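# Set feeder spring loop on lowest passing peg

## Task

The feeder's pedal is held up by a spring whose end loop can be hooked on any of several pegs. A peg qualifies when, with the loop on it, the brass test weight set on the raised pedal presses it fully down; the pedal is sloped, so stand the weight with its base flat on it. The loop must end up on the qualifying peg nearest the pedal, hooked gently rather than snapped on. Afterwards return the weight to the bench, far from the feeder. Everything must stay in place without the robot holding it, and both grippers must be released and moved away at the end.

## Robot and tools

Robot: two arms, left_arm and right_arm, each with a parallel gripper. All positions use one scene frame: origin on the table top midway between the arms, +x out over the table, +z up, and left_arm sits on the +y side. The arm names do not match image sides. Quaternions are written w first (qw, qx, qy, qz). A gripper's fingers point along its own +z and close along its own y. end_effector_position is the spot between the pads when shut; closed fingertips extend about 33 mm past it, open ones about 9 mm. Closing pushes the tips roughly 24 mm further from the arm, so keep that gap above surfaces. Reported hand positions can be off, more at long reach.

The row: every command row has 20 numbers covering both arms, even if one is idle. Order: left x, y, z (metres), qw, qx, qy, qz, left gripper position, force_limit, speed; then the same ten for the right arm. x, y, z and the quaternion are an absolute target pose in the scene frame, not an offset. The three gripper numbers each lie in [-1, 1]. position: +1 fully open (140 mm), about -0.8 pads touch, -1 closes until blocked. force_limit: about 14 N at -1, 60 N at 0, 107 N at +1. speed: pad gap rate about 30 mm/s at -1, 140 at 0, 250 at +1. Optionally 14 more numbers (0 to 1) scale joint stiffness, left arm's seven joints then right arm's, in joint-list order; they persist until changed. To leave an arm untouched, resend its last pose and its previous three gripper numbers; a 0 there is a real command. To hold an orientation, repeat the same quaternion every row rather than copying the drifted reported one.

Tools:
- execute_actions(actions): a list of actions; each action is a table of up to 15 rows, one row per 1/30 s step; a short table repeats its last row to fill 15 steps. An empty list just returns state and images. A target more than 0.6 m from the gripper's current position along any of its axes gets the action refused for both arms; a malformed call or failing first action means nothing moves.
- move(target, speed, blocking): target is one 20-number row; each gripper travels in a straight line toward its pose, all finishing together, lasting 0.5 to 10 s (cut off at 10 s). speed is m/s, 0.002 to 0.5, default 0.25; rotation limited to twice that in rad/s. Gripper numbers are sent at the start. Paths ignore obstacles and the other arm; the hand lags and may overshoot speed near full reach. Faster contact and targets deeper past contact mean harder hits. The result adds a move: line with the ending (done, off_target, moving, held, fault), limits applied (paced = pose clipped; held = steps blocked, after which the arm may lurch) and each hand's distance to target. blocking=false returns after 0.5 s; then use wait or stop before other commands.
- wait(seconds): 0 to 10; arms keep their last command; returns early when a running move ends.
- stop(): brakes a running move; needs stopping room; fingers continue.
- zoom_image(camera, region): region [x0, y0, x1, y1] in pixels of that camera's latest image, at most 504 by 504. Cameras: cam_high and cam_low (896x504), cam_left_wrist and cam_right_wrist (616x616, fisheye). Calibration (K, distortion, T_world_to_cam) is provided per camera and may be a few degrees and millimetres off.
- finished_scene(scene): ends the current scene, passing its number; irreversible, the result reports success and gives the next task.

Controller behaviour: each step the commanded pose is clipped to within 70 mm and 16 degrees of the measured pose, then solved by damped IK with position favoured over orientation. After an action the arm goes no further than its last clipped pose, so long motions need follow-up commands. Hand target lines show what the controller is driving toward. pose unreachable means a clearance check altered or blocked that arm. HELD in step readings marks steps where an arm's command was held back.

Gripping: send position -1 and confirm object_status 2 (0 moving, 1 blocked while opening, 2 blocked while closing = holding, 3 reached target or pads met). Stopped fingers stay until a position differing by at least 0.01 is sent. To squeeze harder, raise force_limit and flip position between -1 and -0.98. position_measured is counts: 3 open, 230 pads met, non-linear.

Cautions: joint load limits (N m) are waist 35, shoulder 35, upper arm roll 32, elbow 30, forearm roll 12, wrist pitch 12, wrist roll 12, held weight included; exceeding one freezes that arm 10 s and drops the rest of the call. Holding loads heats motors; MOTOR HOT warns, and OVER-TEMPERATURE FAULT brakes the arm. Avoid arm-to-arm collisions, slams, drops, slipping and pushing hard; never knock anything off the table. Occasionally a held part gets tugged or a loose item pushed. The simulation runs while you compose replies, holding the last command. Hook the spring loop on gently, stand the weight flat on the pedal, release both grippers and retract at the end.

Each tool is called after "Call:" in YAML: its name, and indented under it one key for each argument.

## Session

Call:
execute_actions:
  actions: []

Scene clock: 0.00 s.
left_arm: end_effector_position=(+0.4081, +0.6614, +0.2146) position_measured=3 object_status=3 end_effector_quat_wxyz=(+0.230, +0.918, -0.318, +0.057) | right_arm: end_effector_position=(+0.1025, -0.4855, +0.1492) position_measured=3 object_status=3 end_effector_quat_wxyz=(+0.768, -0.343, -0.534, +0.089)
Joint positions: left_arm=[ 0.497  0.13   0.031 -1.928 -0.334  1.693 -0.093] | right_arm=[-0.838  0.761  0.021 -2.027 -0.288  1.031  2.17 ]
Joint velocities: left_arm=[-0.001  0.001 -0.001 -0.    -0.001  0.     0.001] | right_arm=[ 0.001  0.     0.001 -0.     0.001  0.     0.001]
Hand target (left_arm): +0.408, +0.661, +0.215; +0.230, +0.918, -0.318, +0.057
Hand target (right_arm): +0.103, -0.486, +0.149; +0.768, -0.343, -0.534, +0.089
Joint stiffness scale: left_arm=[1. 1. 1. 1. 1. 1. 1.] | right_arm=[1. 1. 1. 1. 1. 1. 1.]

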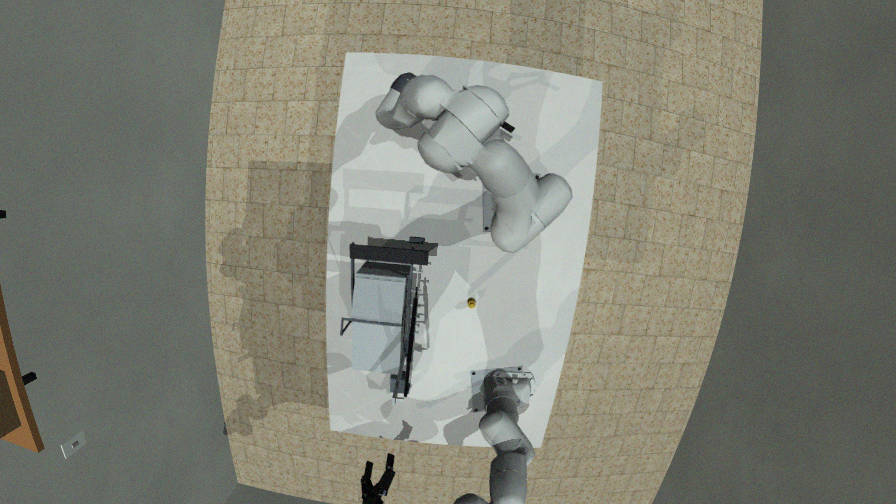

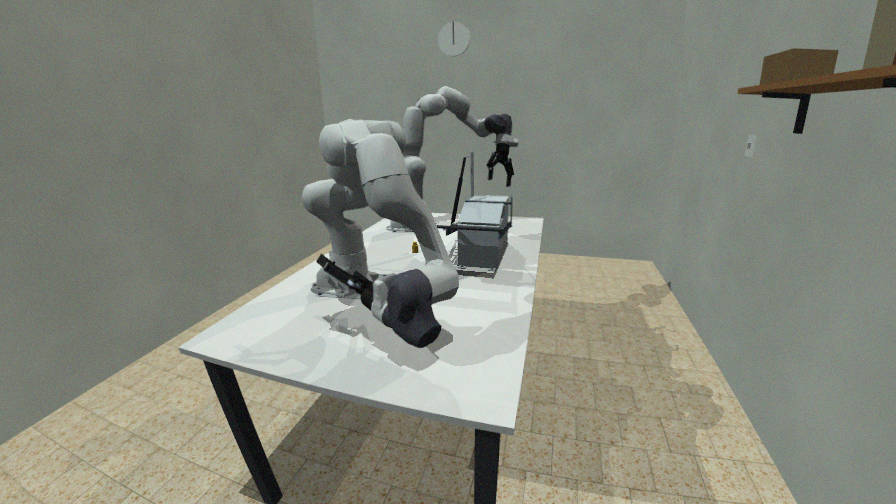

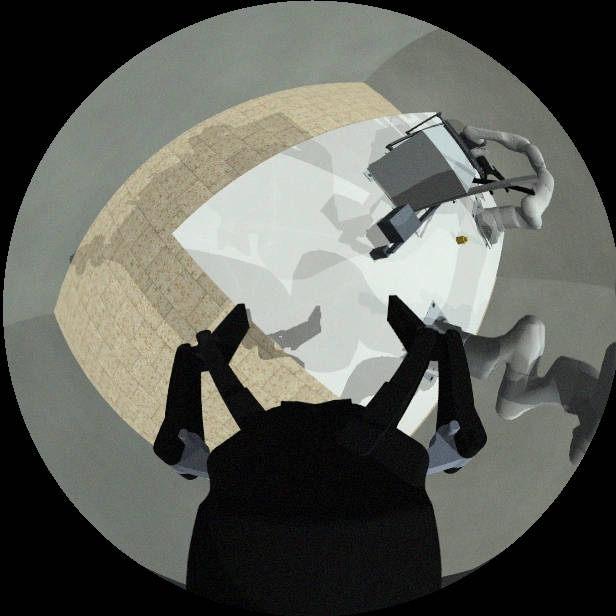

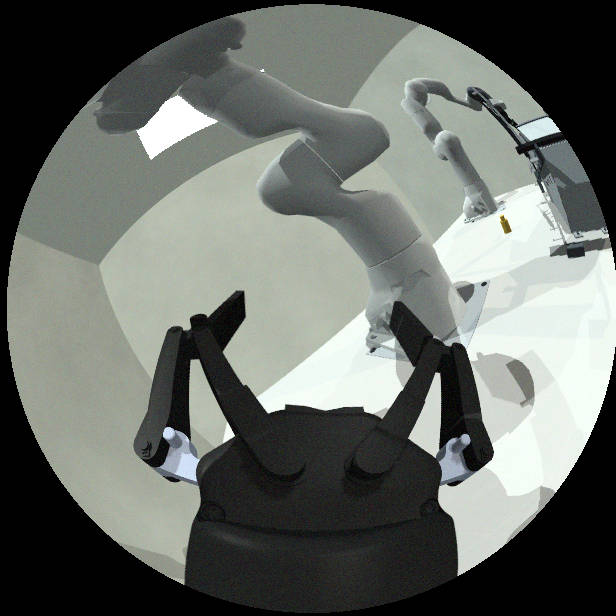

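Call:
zoom_image:
  camera: "cam_high"
  region: [320, 220, 500, 410]

Call:
zoom_image:
  camera: "cam_low"
  region: [390, 140, 550, 290]

Region (320, 220, 500, 410) of cam_high's 896x504 image, scaled by 2.653, with more detail than that image has; it fills the left 477 columns of this view, and the rest is white.

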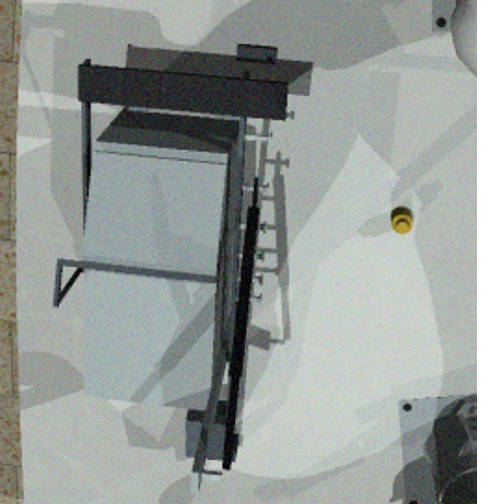

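Region (390, 140, 550, 290) of cam_low's 896x504 image, scaled by 3.150, with more detail than that image has; it fills the top 472 rows of this view, and the rest is white.

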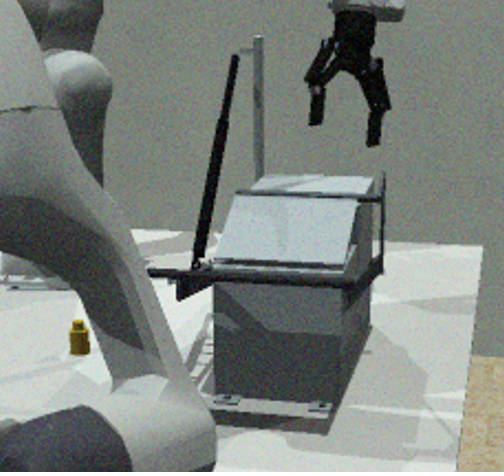

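Call:
move:
  target: [0.2,0.6,0.4,0,1,0,0,1,0,0,0.25,-0.5,0.35,0,1,0,0,1,0,0]

Scene clock: 7.57 s.
left_arm: end_effector_position=(+0.2022, +0.6056, +0.3963) position_measured=3 object_status=3 end_effector_quat_wxyz=(+0.001, +1.000, +0.000, +0.001) | right_arm: end_effector_position=(+0.2492, -0.4992, +0.3481) position_measured=3 object_status=3 end_effector_quat_wxyz=(+0.004, +1.000, +0.000, +0.004)
Joint positions: left_arm=[ 0.792 -0.859 -0.17  -2.337 -0.132  1.486 -0.721] | right_arm=[-2.325 -1.452  0.648 -2.382  0.751  1.1    2.993]
Joint velocities: left_arm=[ 0.004  0.    -0.003  0.001 -0.001 -0.004 -0.007] | right_arm=[-0.002 -0.002 -0.     0.001  0.003 -0.013 -0.   ]
Hand target (left_arm): +0.201, +0.604, +0.397; +0.001, +1.000, +0.003, -0.000
Hand target (right_arm): +0.249, -0.498, +0.348; +0.002, +1.000, -0.005, +0.006
Off the commanded pose (left_arm): 0.007 m, 0 deg.
Off the commanded pose (right_arm): 0.002 m, 1 deg.
Joint stiffness scale: left_arm=[1. 1. 1. 1. 1. 1. 1.] | right_arm=[1. 1. 1. 1. 1. 1. 1.]
joint sent to its limit (right arm) — the command would take joint 7 (wrist roll) past its upper limit, so that joint was sent only as far as its limit.
move: off_target (left_arm)
camera_calibration (this result's frames):
cam_left_wrist: T_world_to_cam=[[-0.0627182, -0.997603, -0.029252, 0.632072], [-0.92053, 0.0464987, 0.387896, 0.00502801], [-0.385606, 0.0512555, -0.921239, 0.600804], [0, 0, 0, 1]] pos_world=[0.275944, 0.599528, 0.570023]
cam_right_wrist: T_world_to_cam=[[0.0701658, -0.996881, -0.0361313, -0.495084], [-0.921424, -0.0786463, 0.380517, 0.0592576], [-0.382171, 0.00659304, -0.924068, 0.596767], [0, 0, 0, 1]] pos_world=[0.317406, -0.492814, 0.511016]

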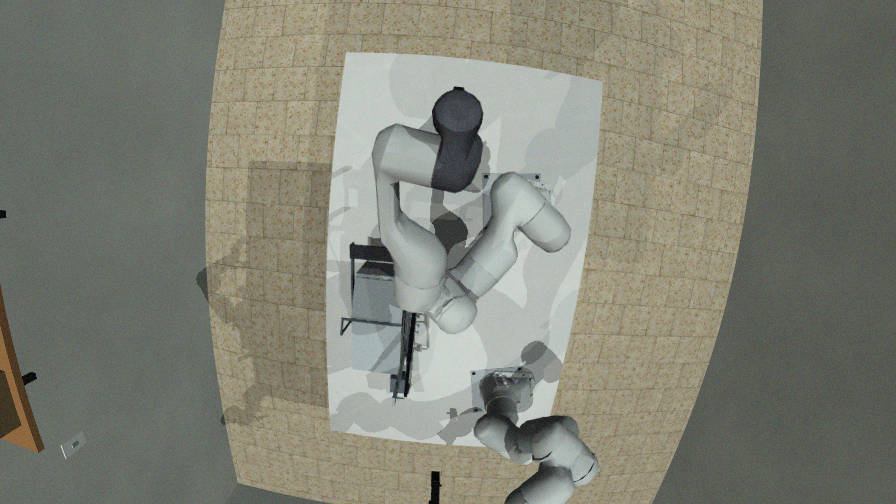

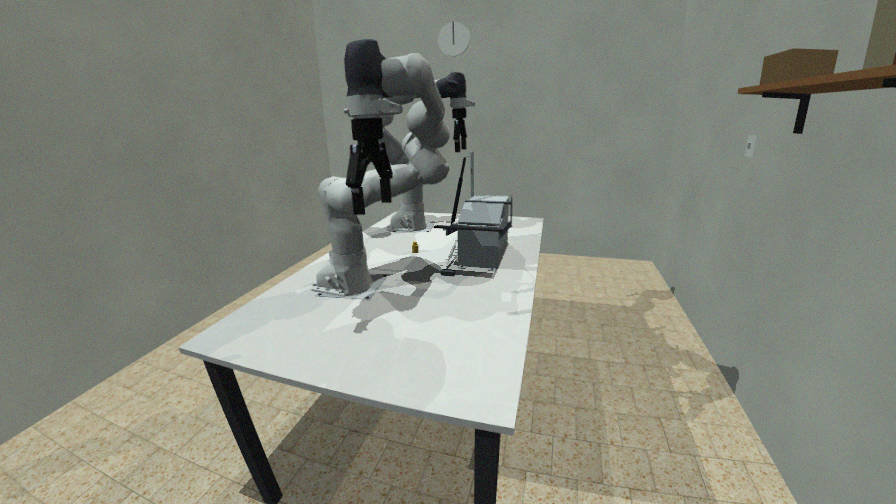

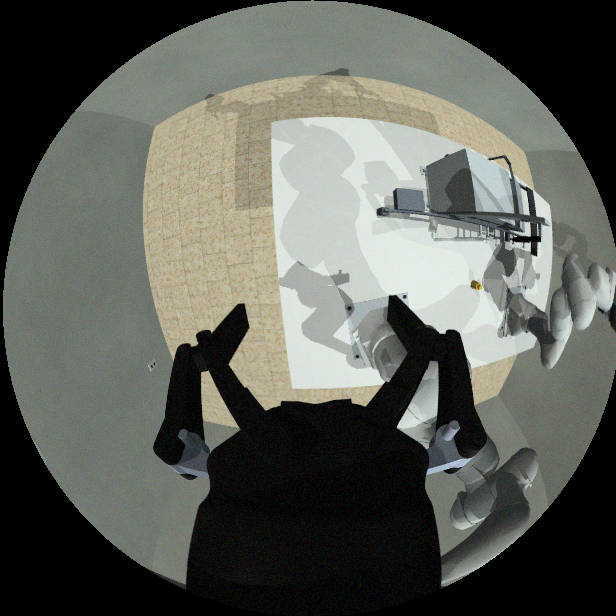

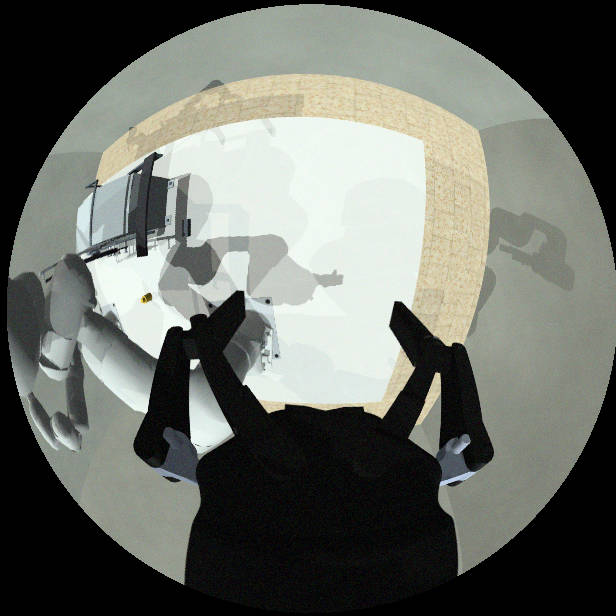

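Call:
move:
  target: [0.2,0.6,0.4,0,1,0,0,1,0,0,0.15,-0.8,0.4,0,0.5,0.866,0,1,0,0]
  speed: 0.4

Call:
move:
  target: [0.2,0.6,0.4,0,1,0,0,1,0,0,0.3,-0.85,0.3,0,-0.5,0.866,0,1,0,0]
  speed: 0.4

Scene clock: 11.97 s.
left_arm: end_effector_position=(+0.1998, +0.6019, +0.3994) position_measured=3 object_status=3 end_effector_quat_wxyz=(-0.000, +1.000, +0.000, +0.001) | right_arm: end_effector_position=(+0.1532, -0.8017, +0.3927) position_measured=3 object_status=3 end_effector_quat_wxyz=(-0.003, +0.500, +0.866, -0.005)
Joint positions: left_arm=[ 0.792 -0.871 -0.171 -2.335 -0.132  1.474 -0.723] | right_arm=[-1.893 -0.175  0.413 -1.806  0.059  1.648  1.245]
Joint velocities: left_arm=[-0.002  0.    -0.001  0.001 -0.001  0.     0.001] | right_arm=[-0.001 -0.001 -0.001  0.001  0.001 -0.    -0.031]
Hand target (left_arm): +0.200, +0.600, +0.400; -0.000, +1.000, +0.000, -0.000
Hand target (right_arm): +0.153, -0.801, +0.392; -0.005, +0.494, +0.870, -0.003
Off the commanded pose (left_arm): 0.002 m, 0 deg.
Off the commanded pose (right_arm): 0.008 m, 1 deg.
Joint stiffness scale: left_arm=[1. 1. 1. 1. 1. 1. 1.] | right_arm=[1. 1. 1. 1. 1. 1. 1.]
move: off_target (right_arm)
camera_calibration (this result's frames):
cam_left_wrist: T_world_to_cam=[[-0.0623384, -0.997538, -0.0321317, 0.629384], [-0.920172, 0.0449761, 0.388922, 0.00225903], [-0.386519, 0.0538114, -0.92071, 0.601287], [0, 0, 0, 1]] pos_world=[0.273722, 0.595376, 0.572956]
cam_right_wrist: T_world_to_cam=[[0.828277, 0.557501, -0.0561148, 0.349576], [0.533084, -0.753215, 0.385342, -0.83545], [0.172562, -0.349084, -0.921066, 0.232045], [0, 0, 0, 1]] pos_world=[0.115778, -0.743159, 0.555279]

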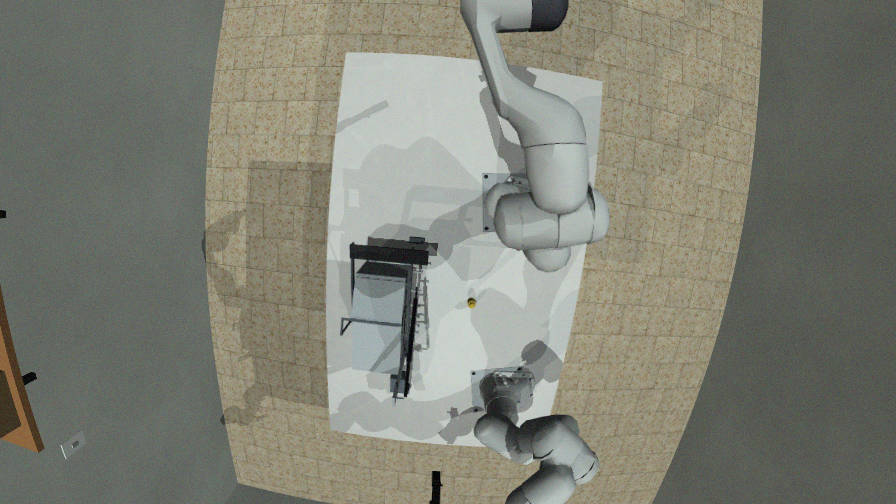

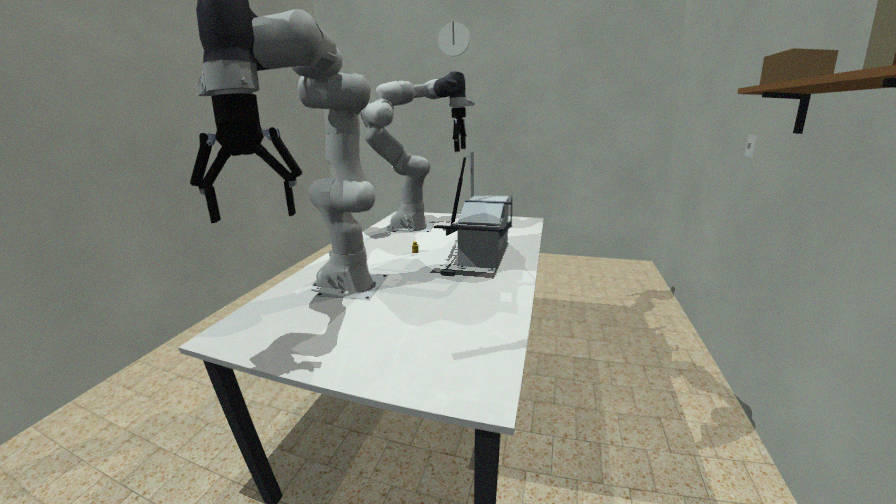

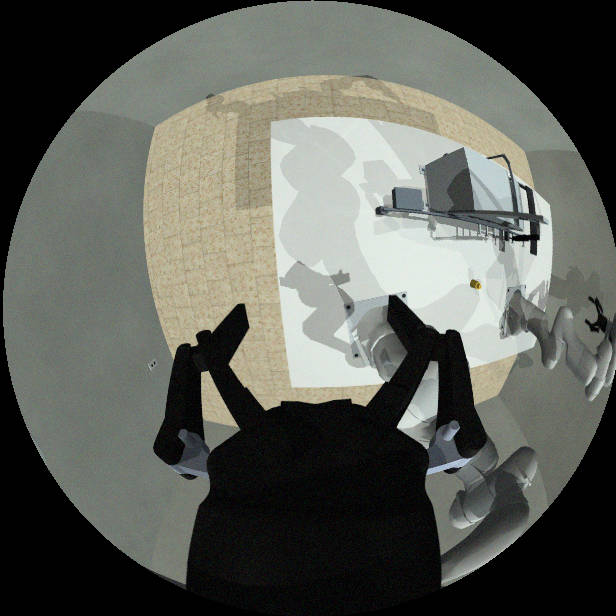

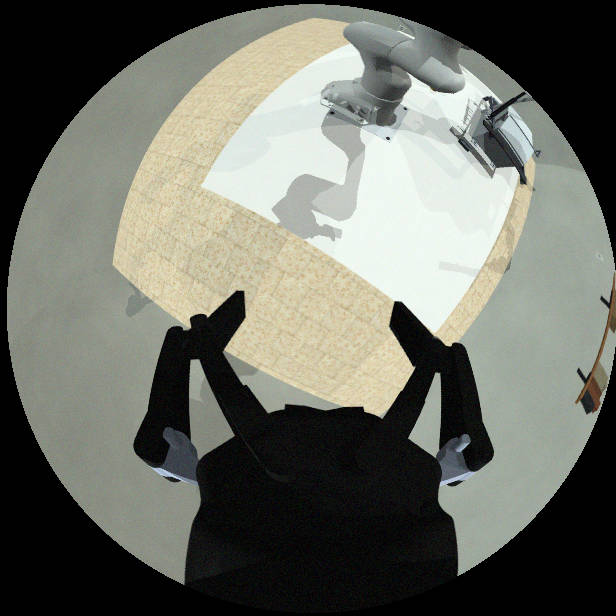

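Scene clock: 15.73 s.
left_arm: end_effector_position=(+0.1998, +0.6018, +0.3994) position_measured=3 object_status=3 end_effector_quat_wxyz=(-0.000, +1.000, +0.000, +0.001) | right_arm: end_effector_position=(+0.3004, -0.8479, +0.2990) position_measured=3 object_status=3 end_effector_quat_wxyz=(-0.004, -0.496, +0.869, -0.000)
Joint positions: left_arm=[ 0.791 -0.871 -0.171 -2.335 -0.132  1.474 -0.723] | right_arm=[-1.71   0.153  0.53  -1.694 -0.087  1.826 -0.514]
Joint velocities: left_arm=[ 0.001 -0.002 -0.    -0.     0.001 -0.     0.   ] | right_arm=[-0.001  0.001 -0.001  0.     0.001  0.001 -0.03 ]
Hand target (left_arm): +0.200, +0.600, +0.400; -0.000, +1.000, +0.000, -0.000
Hand target (right_arm): +0.301, -0.849, +0.299; -0.002, -0.502, +0.865, -0.002
Off the commanded pose (left_arm): 0.002 m, 0 deg.
Off the commanded pose (right_arm): 0.002 m, 1 deg.
Joint stiffness scale: left_arm=[1. 1. 1. 1. 1. 1. 1.] | right_arm=[1. 1. 1. 1. 1. 1. 1.]
move: done
camera_calibration (this result's frames):
cam_left_wrist: T_world_to_cam=[[-0.0624614, -0.997524, -0.0323122, 0.629412], [-0.920162, 0.0450184, 0.388942, 0.00220294], [-0.386525, 0.0540264, -0.920695, 0.601219], [0, 0, 0, 1]] pos_world=[0.273727, 0.595273, 0.57302]
cam_right_wrist: T_world_to_cam=[[-0.893676, 0.446882, -0.0404995, 0.666911], [0.399545, 0.83358, 0.381455, 0.474059], [0.204225, 0.324716, -0.9235, 0.666735], [0, 0, 0, 1]] pos_world=[0.270431, -0.909696, 0.461906]

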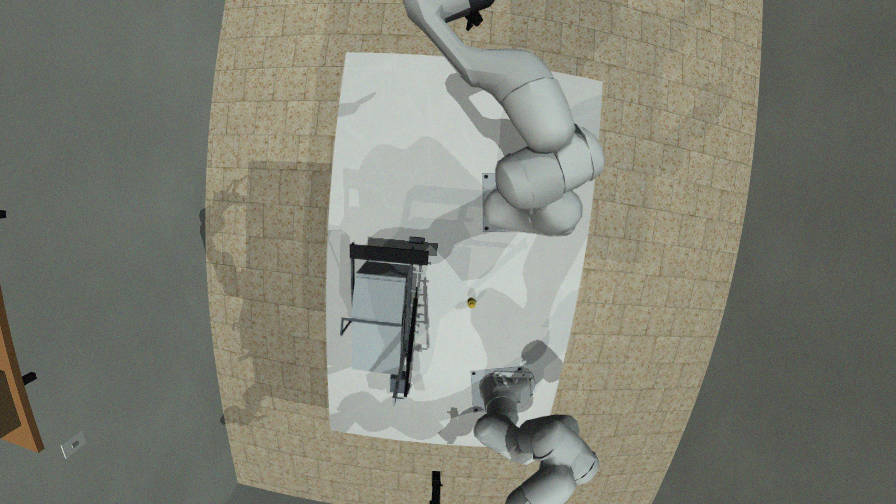

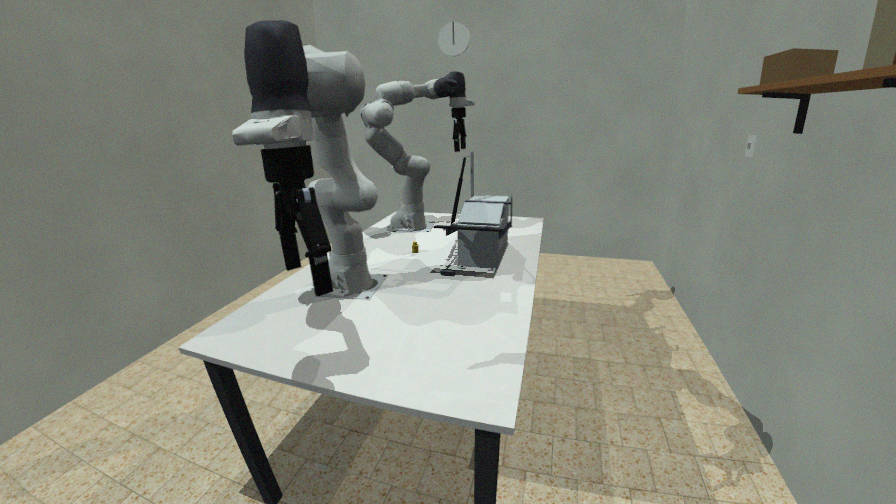

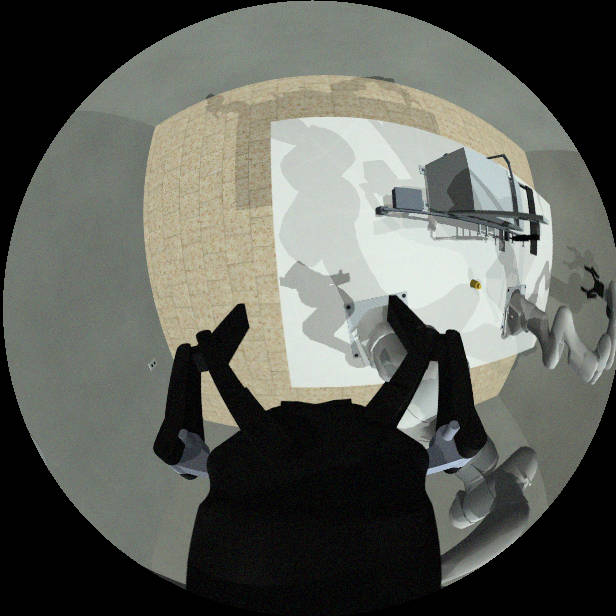

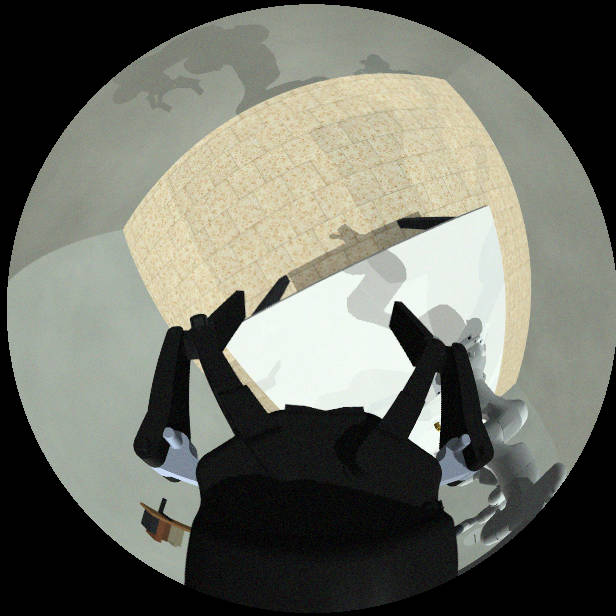

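Call:
move:
  target: [0.2,0.6,0.4,0,1,0,0,1,0,0,0.4,-0.35,0.35,0,1,0,0,1,0,0]
  speed: 0.35

Call:
move:
  target: [0.2,0.6,0.4,0,1,0,0,1,0,0,0.1,0.0,0.3,0,1,0,0,1,0,0]

Call:
move:
  target: [0.2,0.6,0.4,0,1,0,0,1,0,0,0.16,0.0,0.14,0,0.866,0,0.5,1,0,0]

Scene clock: 19.93 s.
left_arm: end_effector_position=(+0.1998, +0.6018, +0.3995) position_measured=3 object_status=3 end_effector_quat_wxyz=(-0.001, +1.000, +0.000, +0.001) | right_arm: end_effector_position=(+0.3997, -0.3554, +0.3534) position_measured=3 object_status=3 end_effector_quat_wxyz=(+0.012, +1.000, -0.010, -0.004)
Joint positions: left_arm=[ 0.791 -0.871 -0.171 -2.335 -0.132  1.474 -0.723] | right_arm=[-0.68  -0.628  0.341 -2.285  0.175  1.683 -1.856]
Joint velocities: left_arm=[-0.     0.001  0.     0.001  0.001 -0.     0.002] | right_arm=[ 0.009  0.001 -0.005 -0.001 -0.004  0.001 -0.024]
Hand target (left_arm): +0.200, +0.600, +0.400; -0.000, +1.000, +0.000, -0.000
Hand target (right_arm): +0.399, -0.355, +0.353; +0.011, +1.000, -0.002, -0.006
Off the commanded pose (left_arm): 0.002 m, 0 deg.
Off the commanded pose (right_arm): 0.006 m, 2 deg.
Joint stiffness scale: left_arm=[1. 1. 1. 1. 1. 1. 1.] | right_arm=[1. 1. 1. 1. 1. 1. 1.]
move: off_target (right_arm)
camera_calibration (this result's frames):
cam_left_wrist: T_world_to_cam=[[-0.0625012, -0.99752, -0.0323681, 0.629422], [-0.92016, 0.0450335, 0.388943, 0.00218627], [-0.386521, 0.0540932, -0.920693, 0.601205], [0, 0, 0, 1]] pos_world=[0.273729, 0.595242, 0.573048]
cam_right_wrist: T_world_to_cam=[[0.0493657, -0.998551, -0.021445, -0.359528], [-0.917056, -0.0538222, 0.395109, 0.209143], [-0.39569, 0.000161484, -0.918384, 0.65937], [0, 0, 0, 1]] pos_world=[0.47045, -0.347857, 0.515211]

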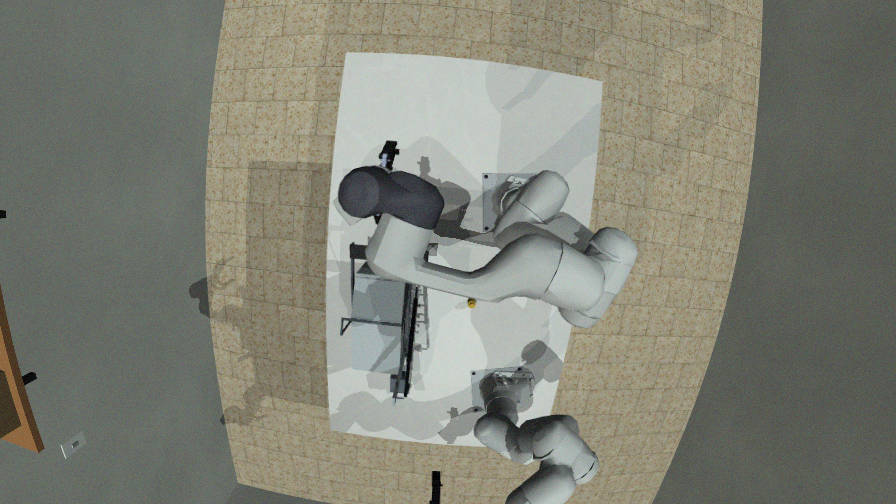

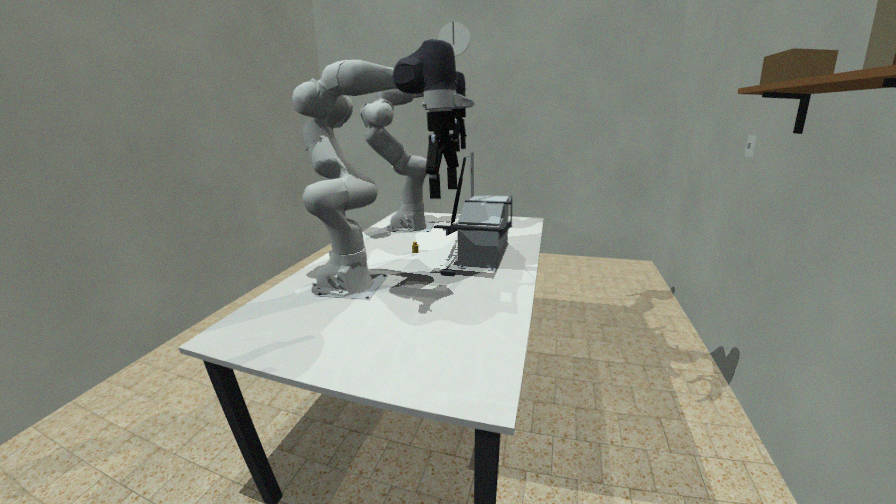

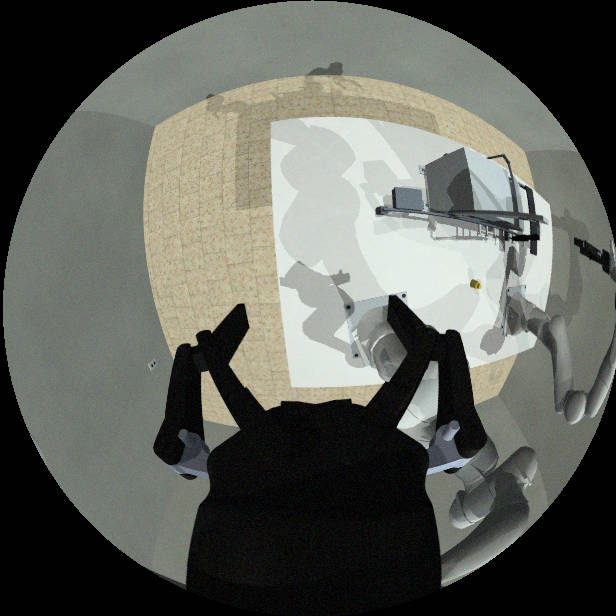

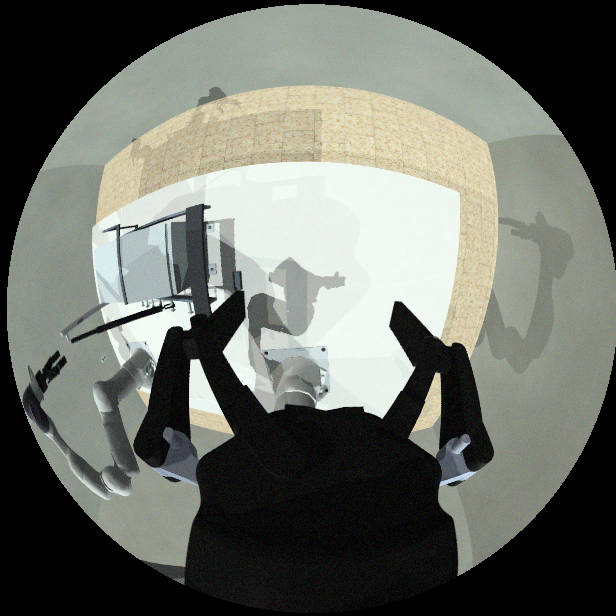

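Scene clock: 22.67 s.
left_arm: end_effector_position=(+0.1998, +0.6018, +0.3995) position_measured=3 object_status=3 end_effector_quat_wxyz=(-0.001, +1.000, +0.000, +0.001) | right_arm: end_effector_position=(+0.1050, -0.0040, +0.3067) position_measured=3 object_status=3 end_effector_quat_wxyz=(+0.003, +1.000, +0.001, +0.006)
Joint positions: left_arm=[ 0.791 -0.871 -0.171 -2.335 -0.132  1.474 -0.723] | right_arm=[-0.325 -1.539  0.752 -2.43   0.861  1.109 -1.262]
Joint velocities: left_arm=[ 0.001 -0.001 -0.    -0.    -0.    -0.    -0.   ] | right_arm=[-0.002 -0.002  0.    -0.001  0.002 -0.008  0.027]
Hand target (left_arm): +0.200, +0.600, +0.400; -0.000, +1.000, +0.000, -0.000
Hand target (right_arm): +0.104, -0.004, +0.307; +0.004, +1.000, -0.007, +0.005
Off the commanded pose (left_arm): 0.002 m, 0 deg.
Off the commanded pose (right_arm): 0.009 m, 1 deg.
Joint stiffness scale: left_arm=[1. 1. 1. 1. 1. 1. 1.] | right_arm=[1. 1. 1. 1. 1. 1. 1.]
move: off_target (right_arm)
camera_calibration (this result's frames):
cam_left_wrist: T_world_to_cam=[[-0.0625213, -0.997518, -0.0323969, 0.629429], [-0.920161, 0.0450409, 0.388942, 0.00217871], [-0.386517, 0.0541275, -0.920693, 0.601199], [0, 0, 0, 1]] pos_world=[0.273731, 0.595227, 0.573063]
cam_right_wrist: T_world_to_cam=[[0.0712772, -0.996793, -0.0363883, 0.00715719], [-0.922666, -0.0797488, 0.377262, -0.0177939], [-0.378954, 0.00668406, -0.925391, 0.500249], [0, 0, 0, 1]] pos_world=[0.172644, 0.0023715, 0.4699]

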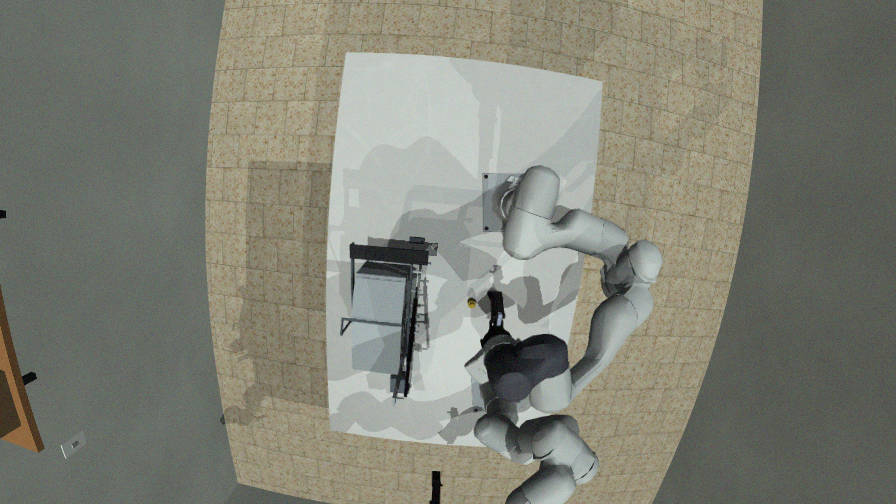

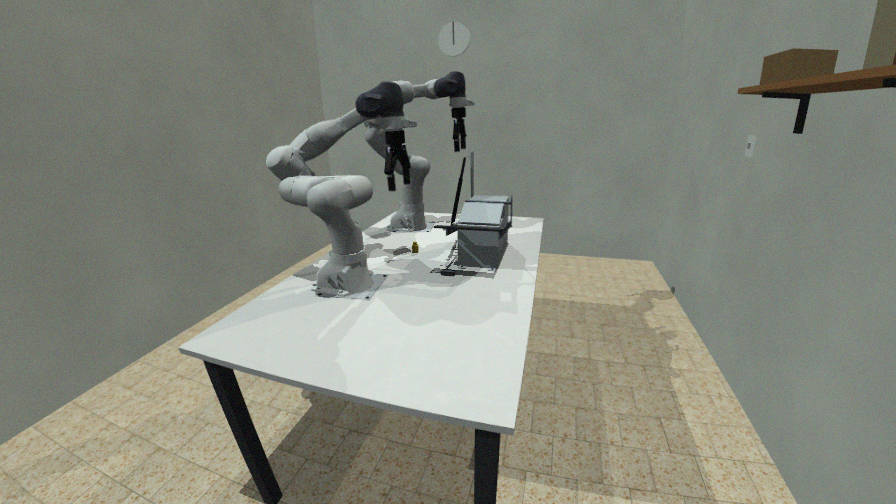

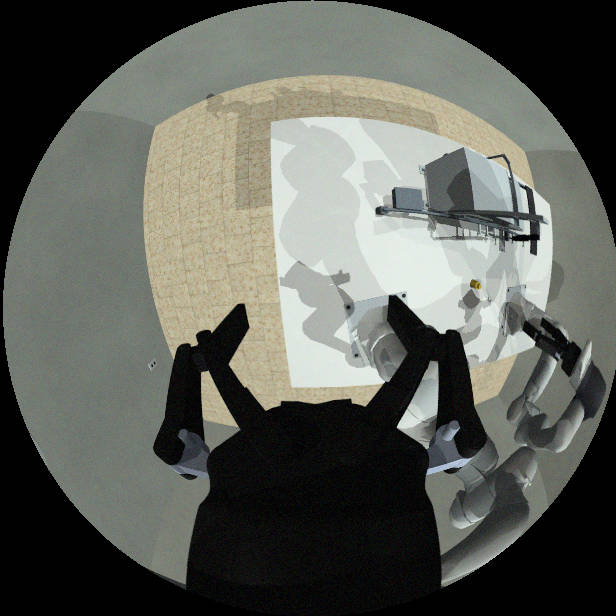

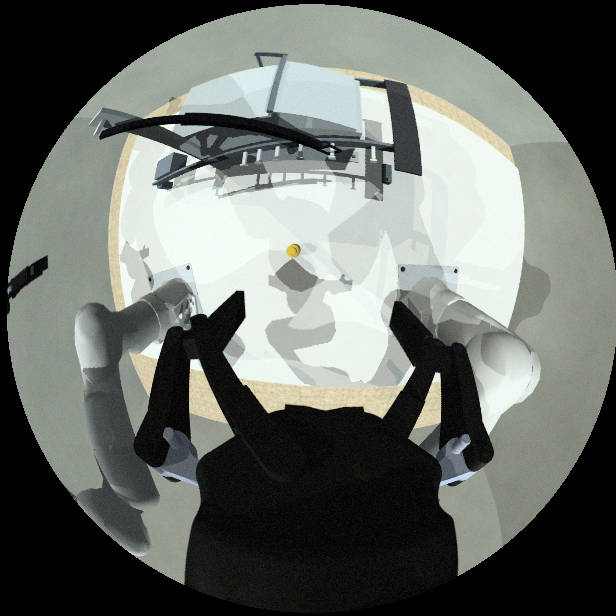

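Scene clock: 25.73 s.
left_arm: end_effector_position=(+0.1998, +0.6018, +0.3995) position_measured=3 object_status=3 end_effector_quat_wxyz=(-0.001, +1.000, +0.000, +0.001) | right_arm: end_effector_position=(+0.1630, -0.0022, +0.1410) position_measured=3 object_status=3 end_effector_quat_wxyz=(+0.016, +0.862, +0.006, +0.507)
Joint positions: left_arm=[ 0.791 -0.871 -0.171 -2.335 -0.132  1.474 -0.723] | right_arm=[ 0.612 -1.765  1.812 -2.804  0.889  1.937 -0.388]
Joint velocities: left_arm=[0.001 0.001 0.    0.001 0.    0.001 0.002] | right_arm=[ 0.002 -0.     0.002  0.001 -0.001  0.001  0.031]
Hand target (left_arm): +0.200, +0.600, +0.400; -0.000, +1.000, +0.000, -0.000
Hand target (right_arm): +0.162, -0.000, +0.142; +0.011, +0.860, +0.002, +0.510
Off the commanded pose (left_arm): 0.002 m, 0 deg.
Off the commanded pose (right_arm): 0.004 m, 2 deg.
Joint stiffness scale: left_arm=[1. 1. 1. 1. 1. 1. 1.] | right_arm=[1. 1. 1. 1. 1. 1. 1.]
joint sent to its limit (right arm) — the command would take joint 2 (shoulder) past its lower limit, so that joint was sent only as far as its limit.
move: off_target (right_arm)
camera_calibration (this result's frames):
cam_left_wrist: T_world_to_cam=[[-0.0625368, -0.997516, -0.0324193, 0.629434], [-0.920161, 0.0450466, 0.388941, 0.00217339], [-0.386514, 0.054154, -0.920692, 0.601194], [0, 0, 0, 1]] pos_world=[0.273733, 0.595216, 0.573075]
cam_right_wrist: T_world_to_cam=[[0.0669778, -0.994996, 0.0741466, -0.0160638], [-0.78504, -0.0984191, -0.611576, 0.21534], [0.615813, -0.0172461, -0.787703, 0.187247], [0, 0, 0, 1]] pos_world=[0.0548177, 0.00843945, 0.280383]

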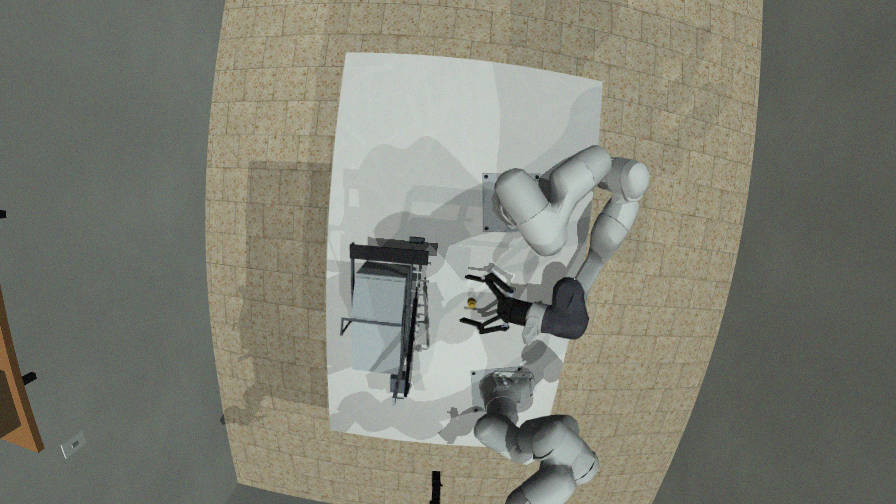

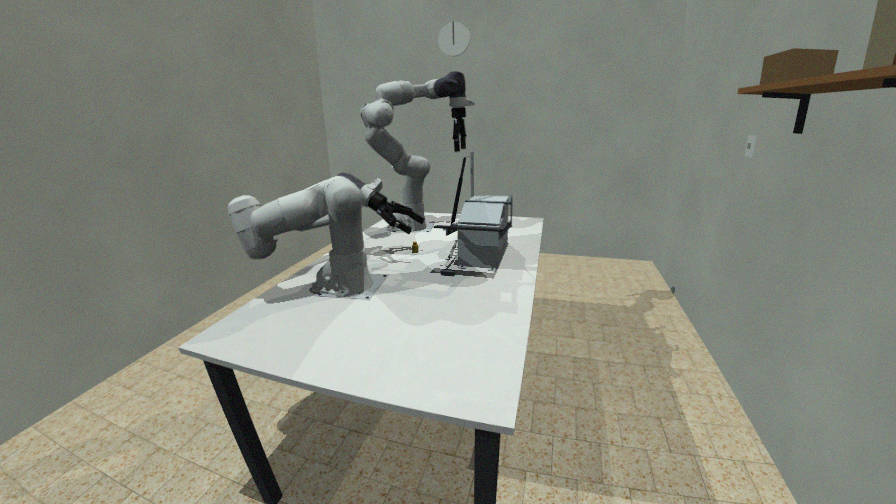

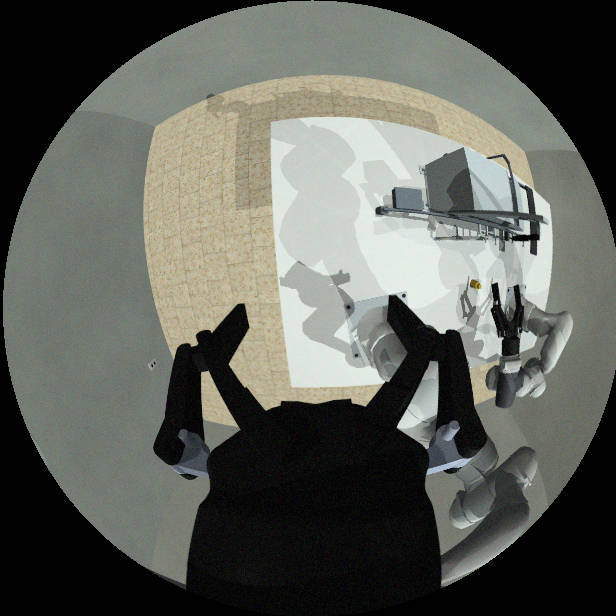

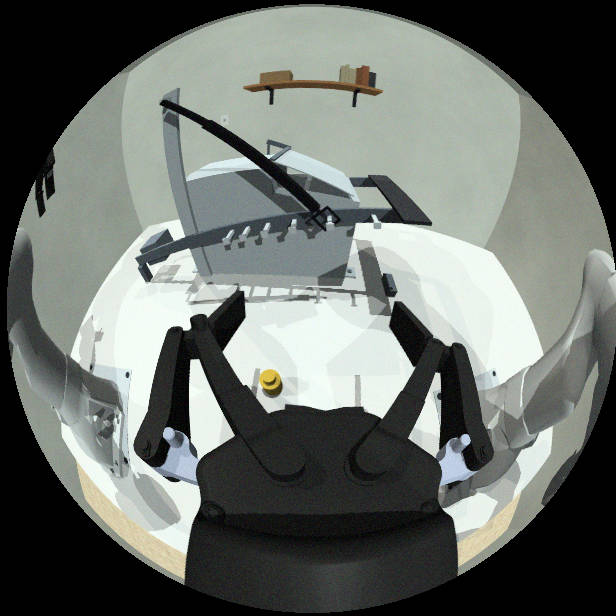

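Call:
zoom_image:
  camera: "cam_right_wrist"
  region: [200, 150, 450, 310]

Call:
zoom_image:
  camera: "cam_right_wrist"
  region: [280, 185, 390, 245]

Region (200, 150, 450, 310) of cam_right_wrist's 616x616 image, scaled by 2.016, with more detail than that image has; it fills the top 323 rows of this view, and the rest is white.

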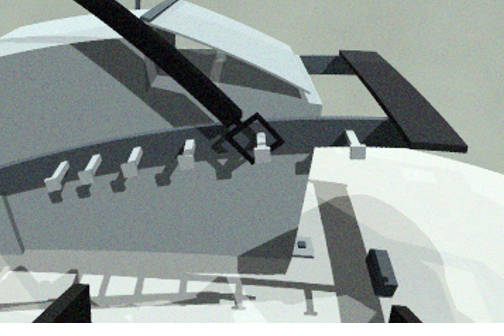

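Region (280, 185, 390, 245) of cam_right_wrist's 616x616 image, scaled by 4.582, with more detail than that image has; it fills the top 275 rows of this view, and the rest is white.

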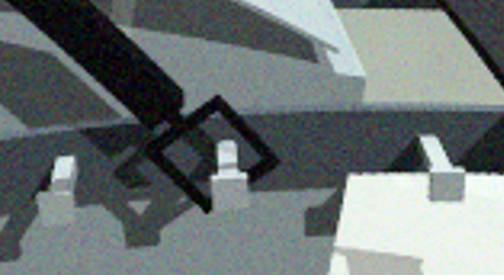

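Call:
move:
  target: [0.2,0.6,0.4,0,1,0,0,1,0,0,0.125,0.045,0.2,0,0.7071,-0.7071,0,0.2,0,0]

Scene clock: 32.93 s.
left_arm: end_effector_position=(+0.1998, +0.6018, +0.3995) position_measured=3 object_status=3 end_effector_quat_wxyz=(-0.001, +1.000, +0.000, +0.001) | right_arm: end_effector_position=(+0.1217, +0.0450, +0.1975) position_measured=104 object_status=3 end_effector_quat_wxyz=(+0.000, -0.717, +0.697, +0.011)
Joint positions: left_arm=[ 0.791 -0.871 -0.171 -2.335 -0.132  1.474 -0.723] | right_arm=[-0.266 -1.523  1.046 -2.557  1.118  1.322  0.341]
Joint velocities: left_arm=[-0.     0.001 -0.001  0.001 -0.002 -0.001  0.001] | right_arm=[ 0.    -0.    -0.001 -0.002  0.001 -0.     0.03 ]
Hand target (left_arm): +0.200, +0.600, +0.400; -0.000, +1.000, +0.000, -0.000
Hand target (right_arm): +0.121, +0.045, +0.198; +0.000, +0.710, -0.704, -0.013
Off the commanded pose (left_arm): 0.002 m, 0 deg.
Off the commanded pose (right_arm): 0.004 m, 2 deg.
Joint stiffness scale: left_arm=[1. 1. 1. 1. 1. 1. 1.] | right_arm=[1. 1. 1. 1. 1. 1. 1.]
move: off_target (right_arm)
camera_calibration (this result's frames):
cam_left_wrist: T_world_to_cam=[[-0.0625736, -0.997512, -0.0324728, 0.629448], [-0.920162, 0.0450601, 0.388936, 0.00216211], [-0.386505, 0.0542174, -0.920692, 0.601184], [0, 0, 0, 1]] pos_world=[0.273737, 0.59519, 0.573104]
cam_right_wrist: T_world_to_cam=[[-0.994905, -0.0964158, -0.029465, 0.138747], [-0.100088, 0.909488, 0.403502, -0.107078], [-0.0121058, 0.404395, -0.914504, 0.340537], [0, 0, 0, 1]] pos_world=[0.131446, -0.0269477, 0.358717]

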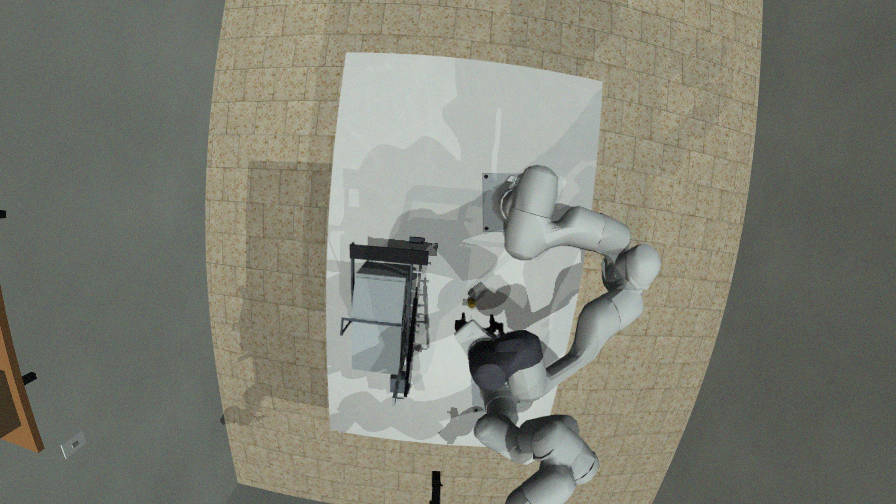

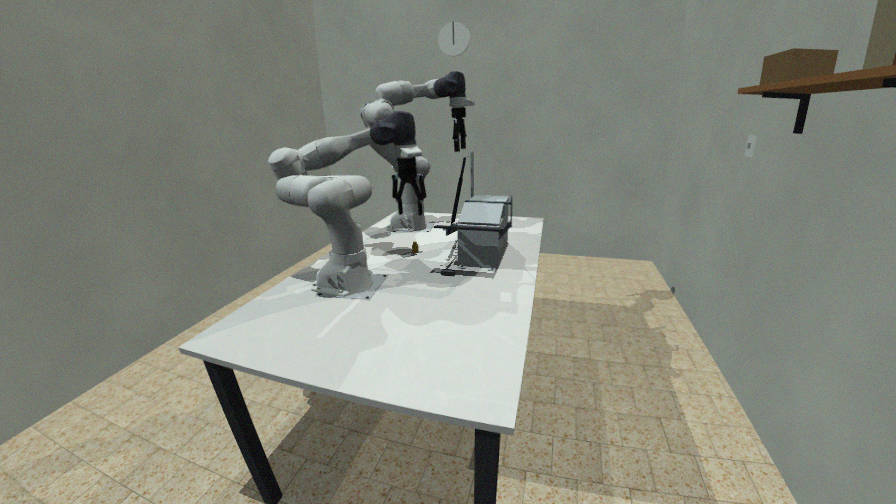

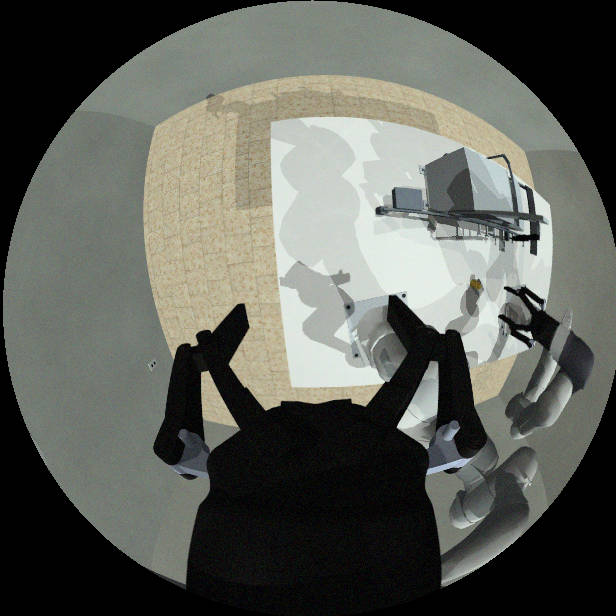

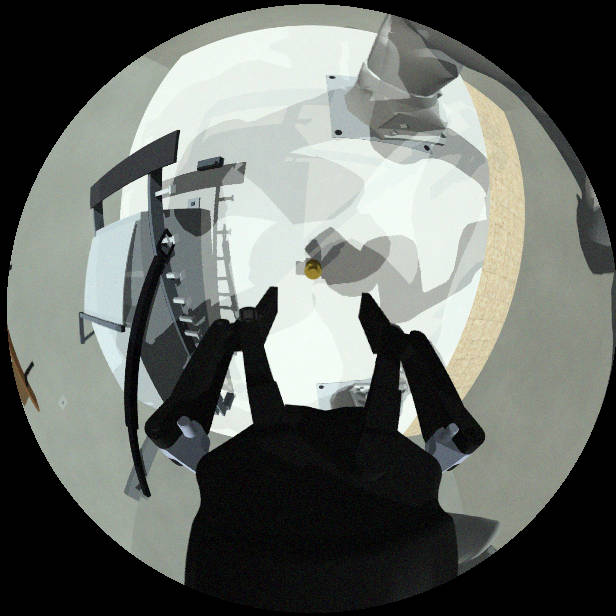

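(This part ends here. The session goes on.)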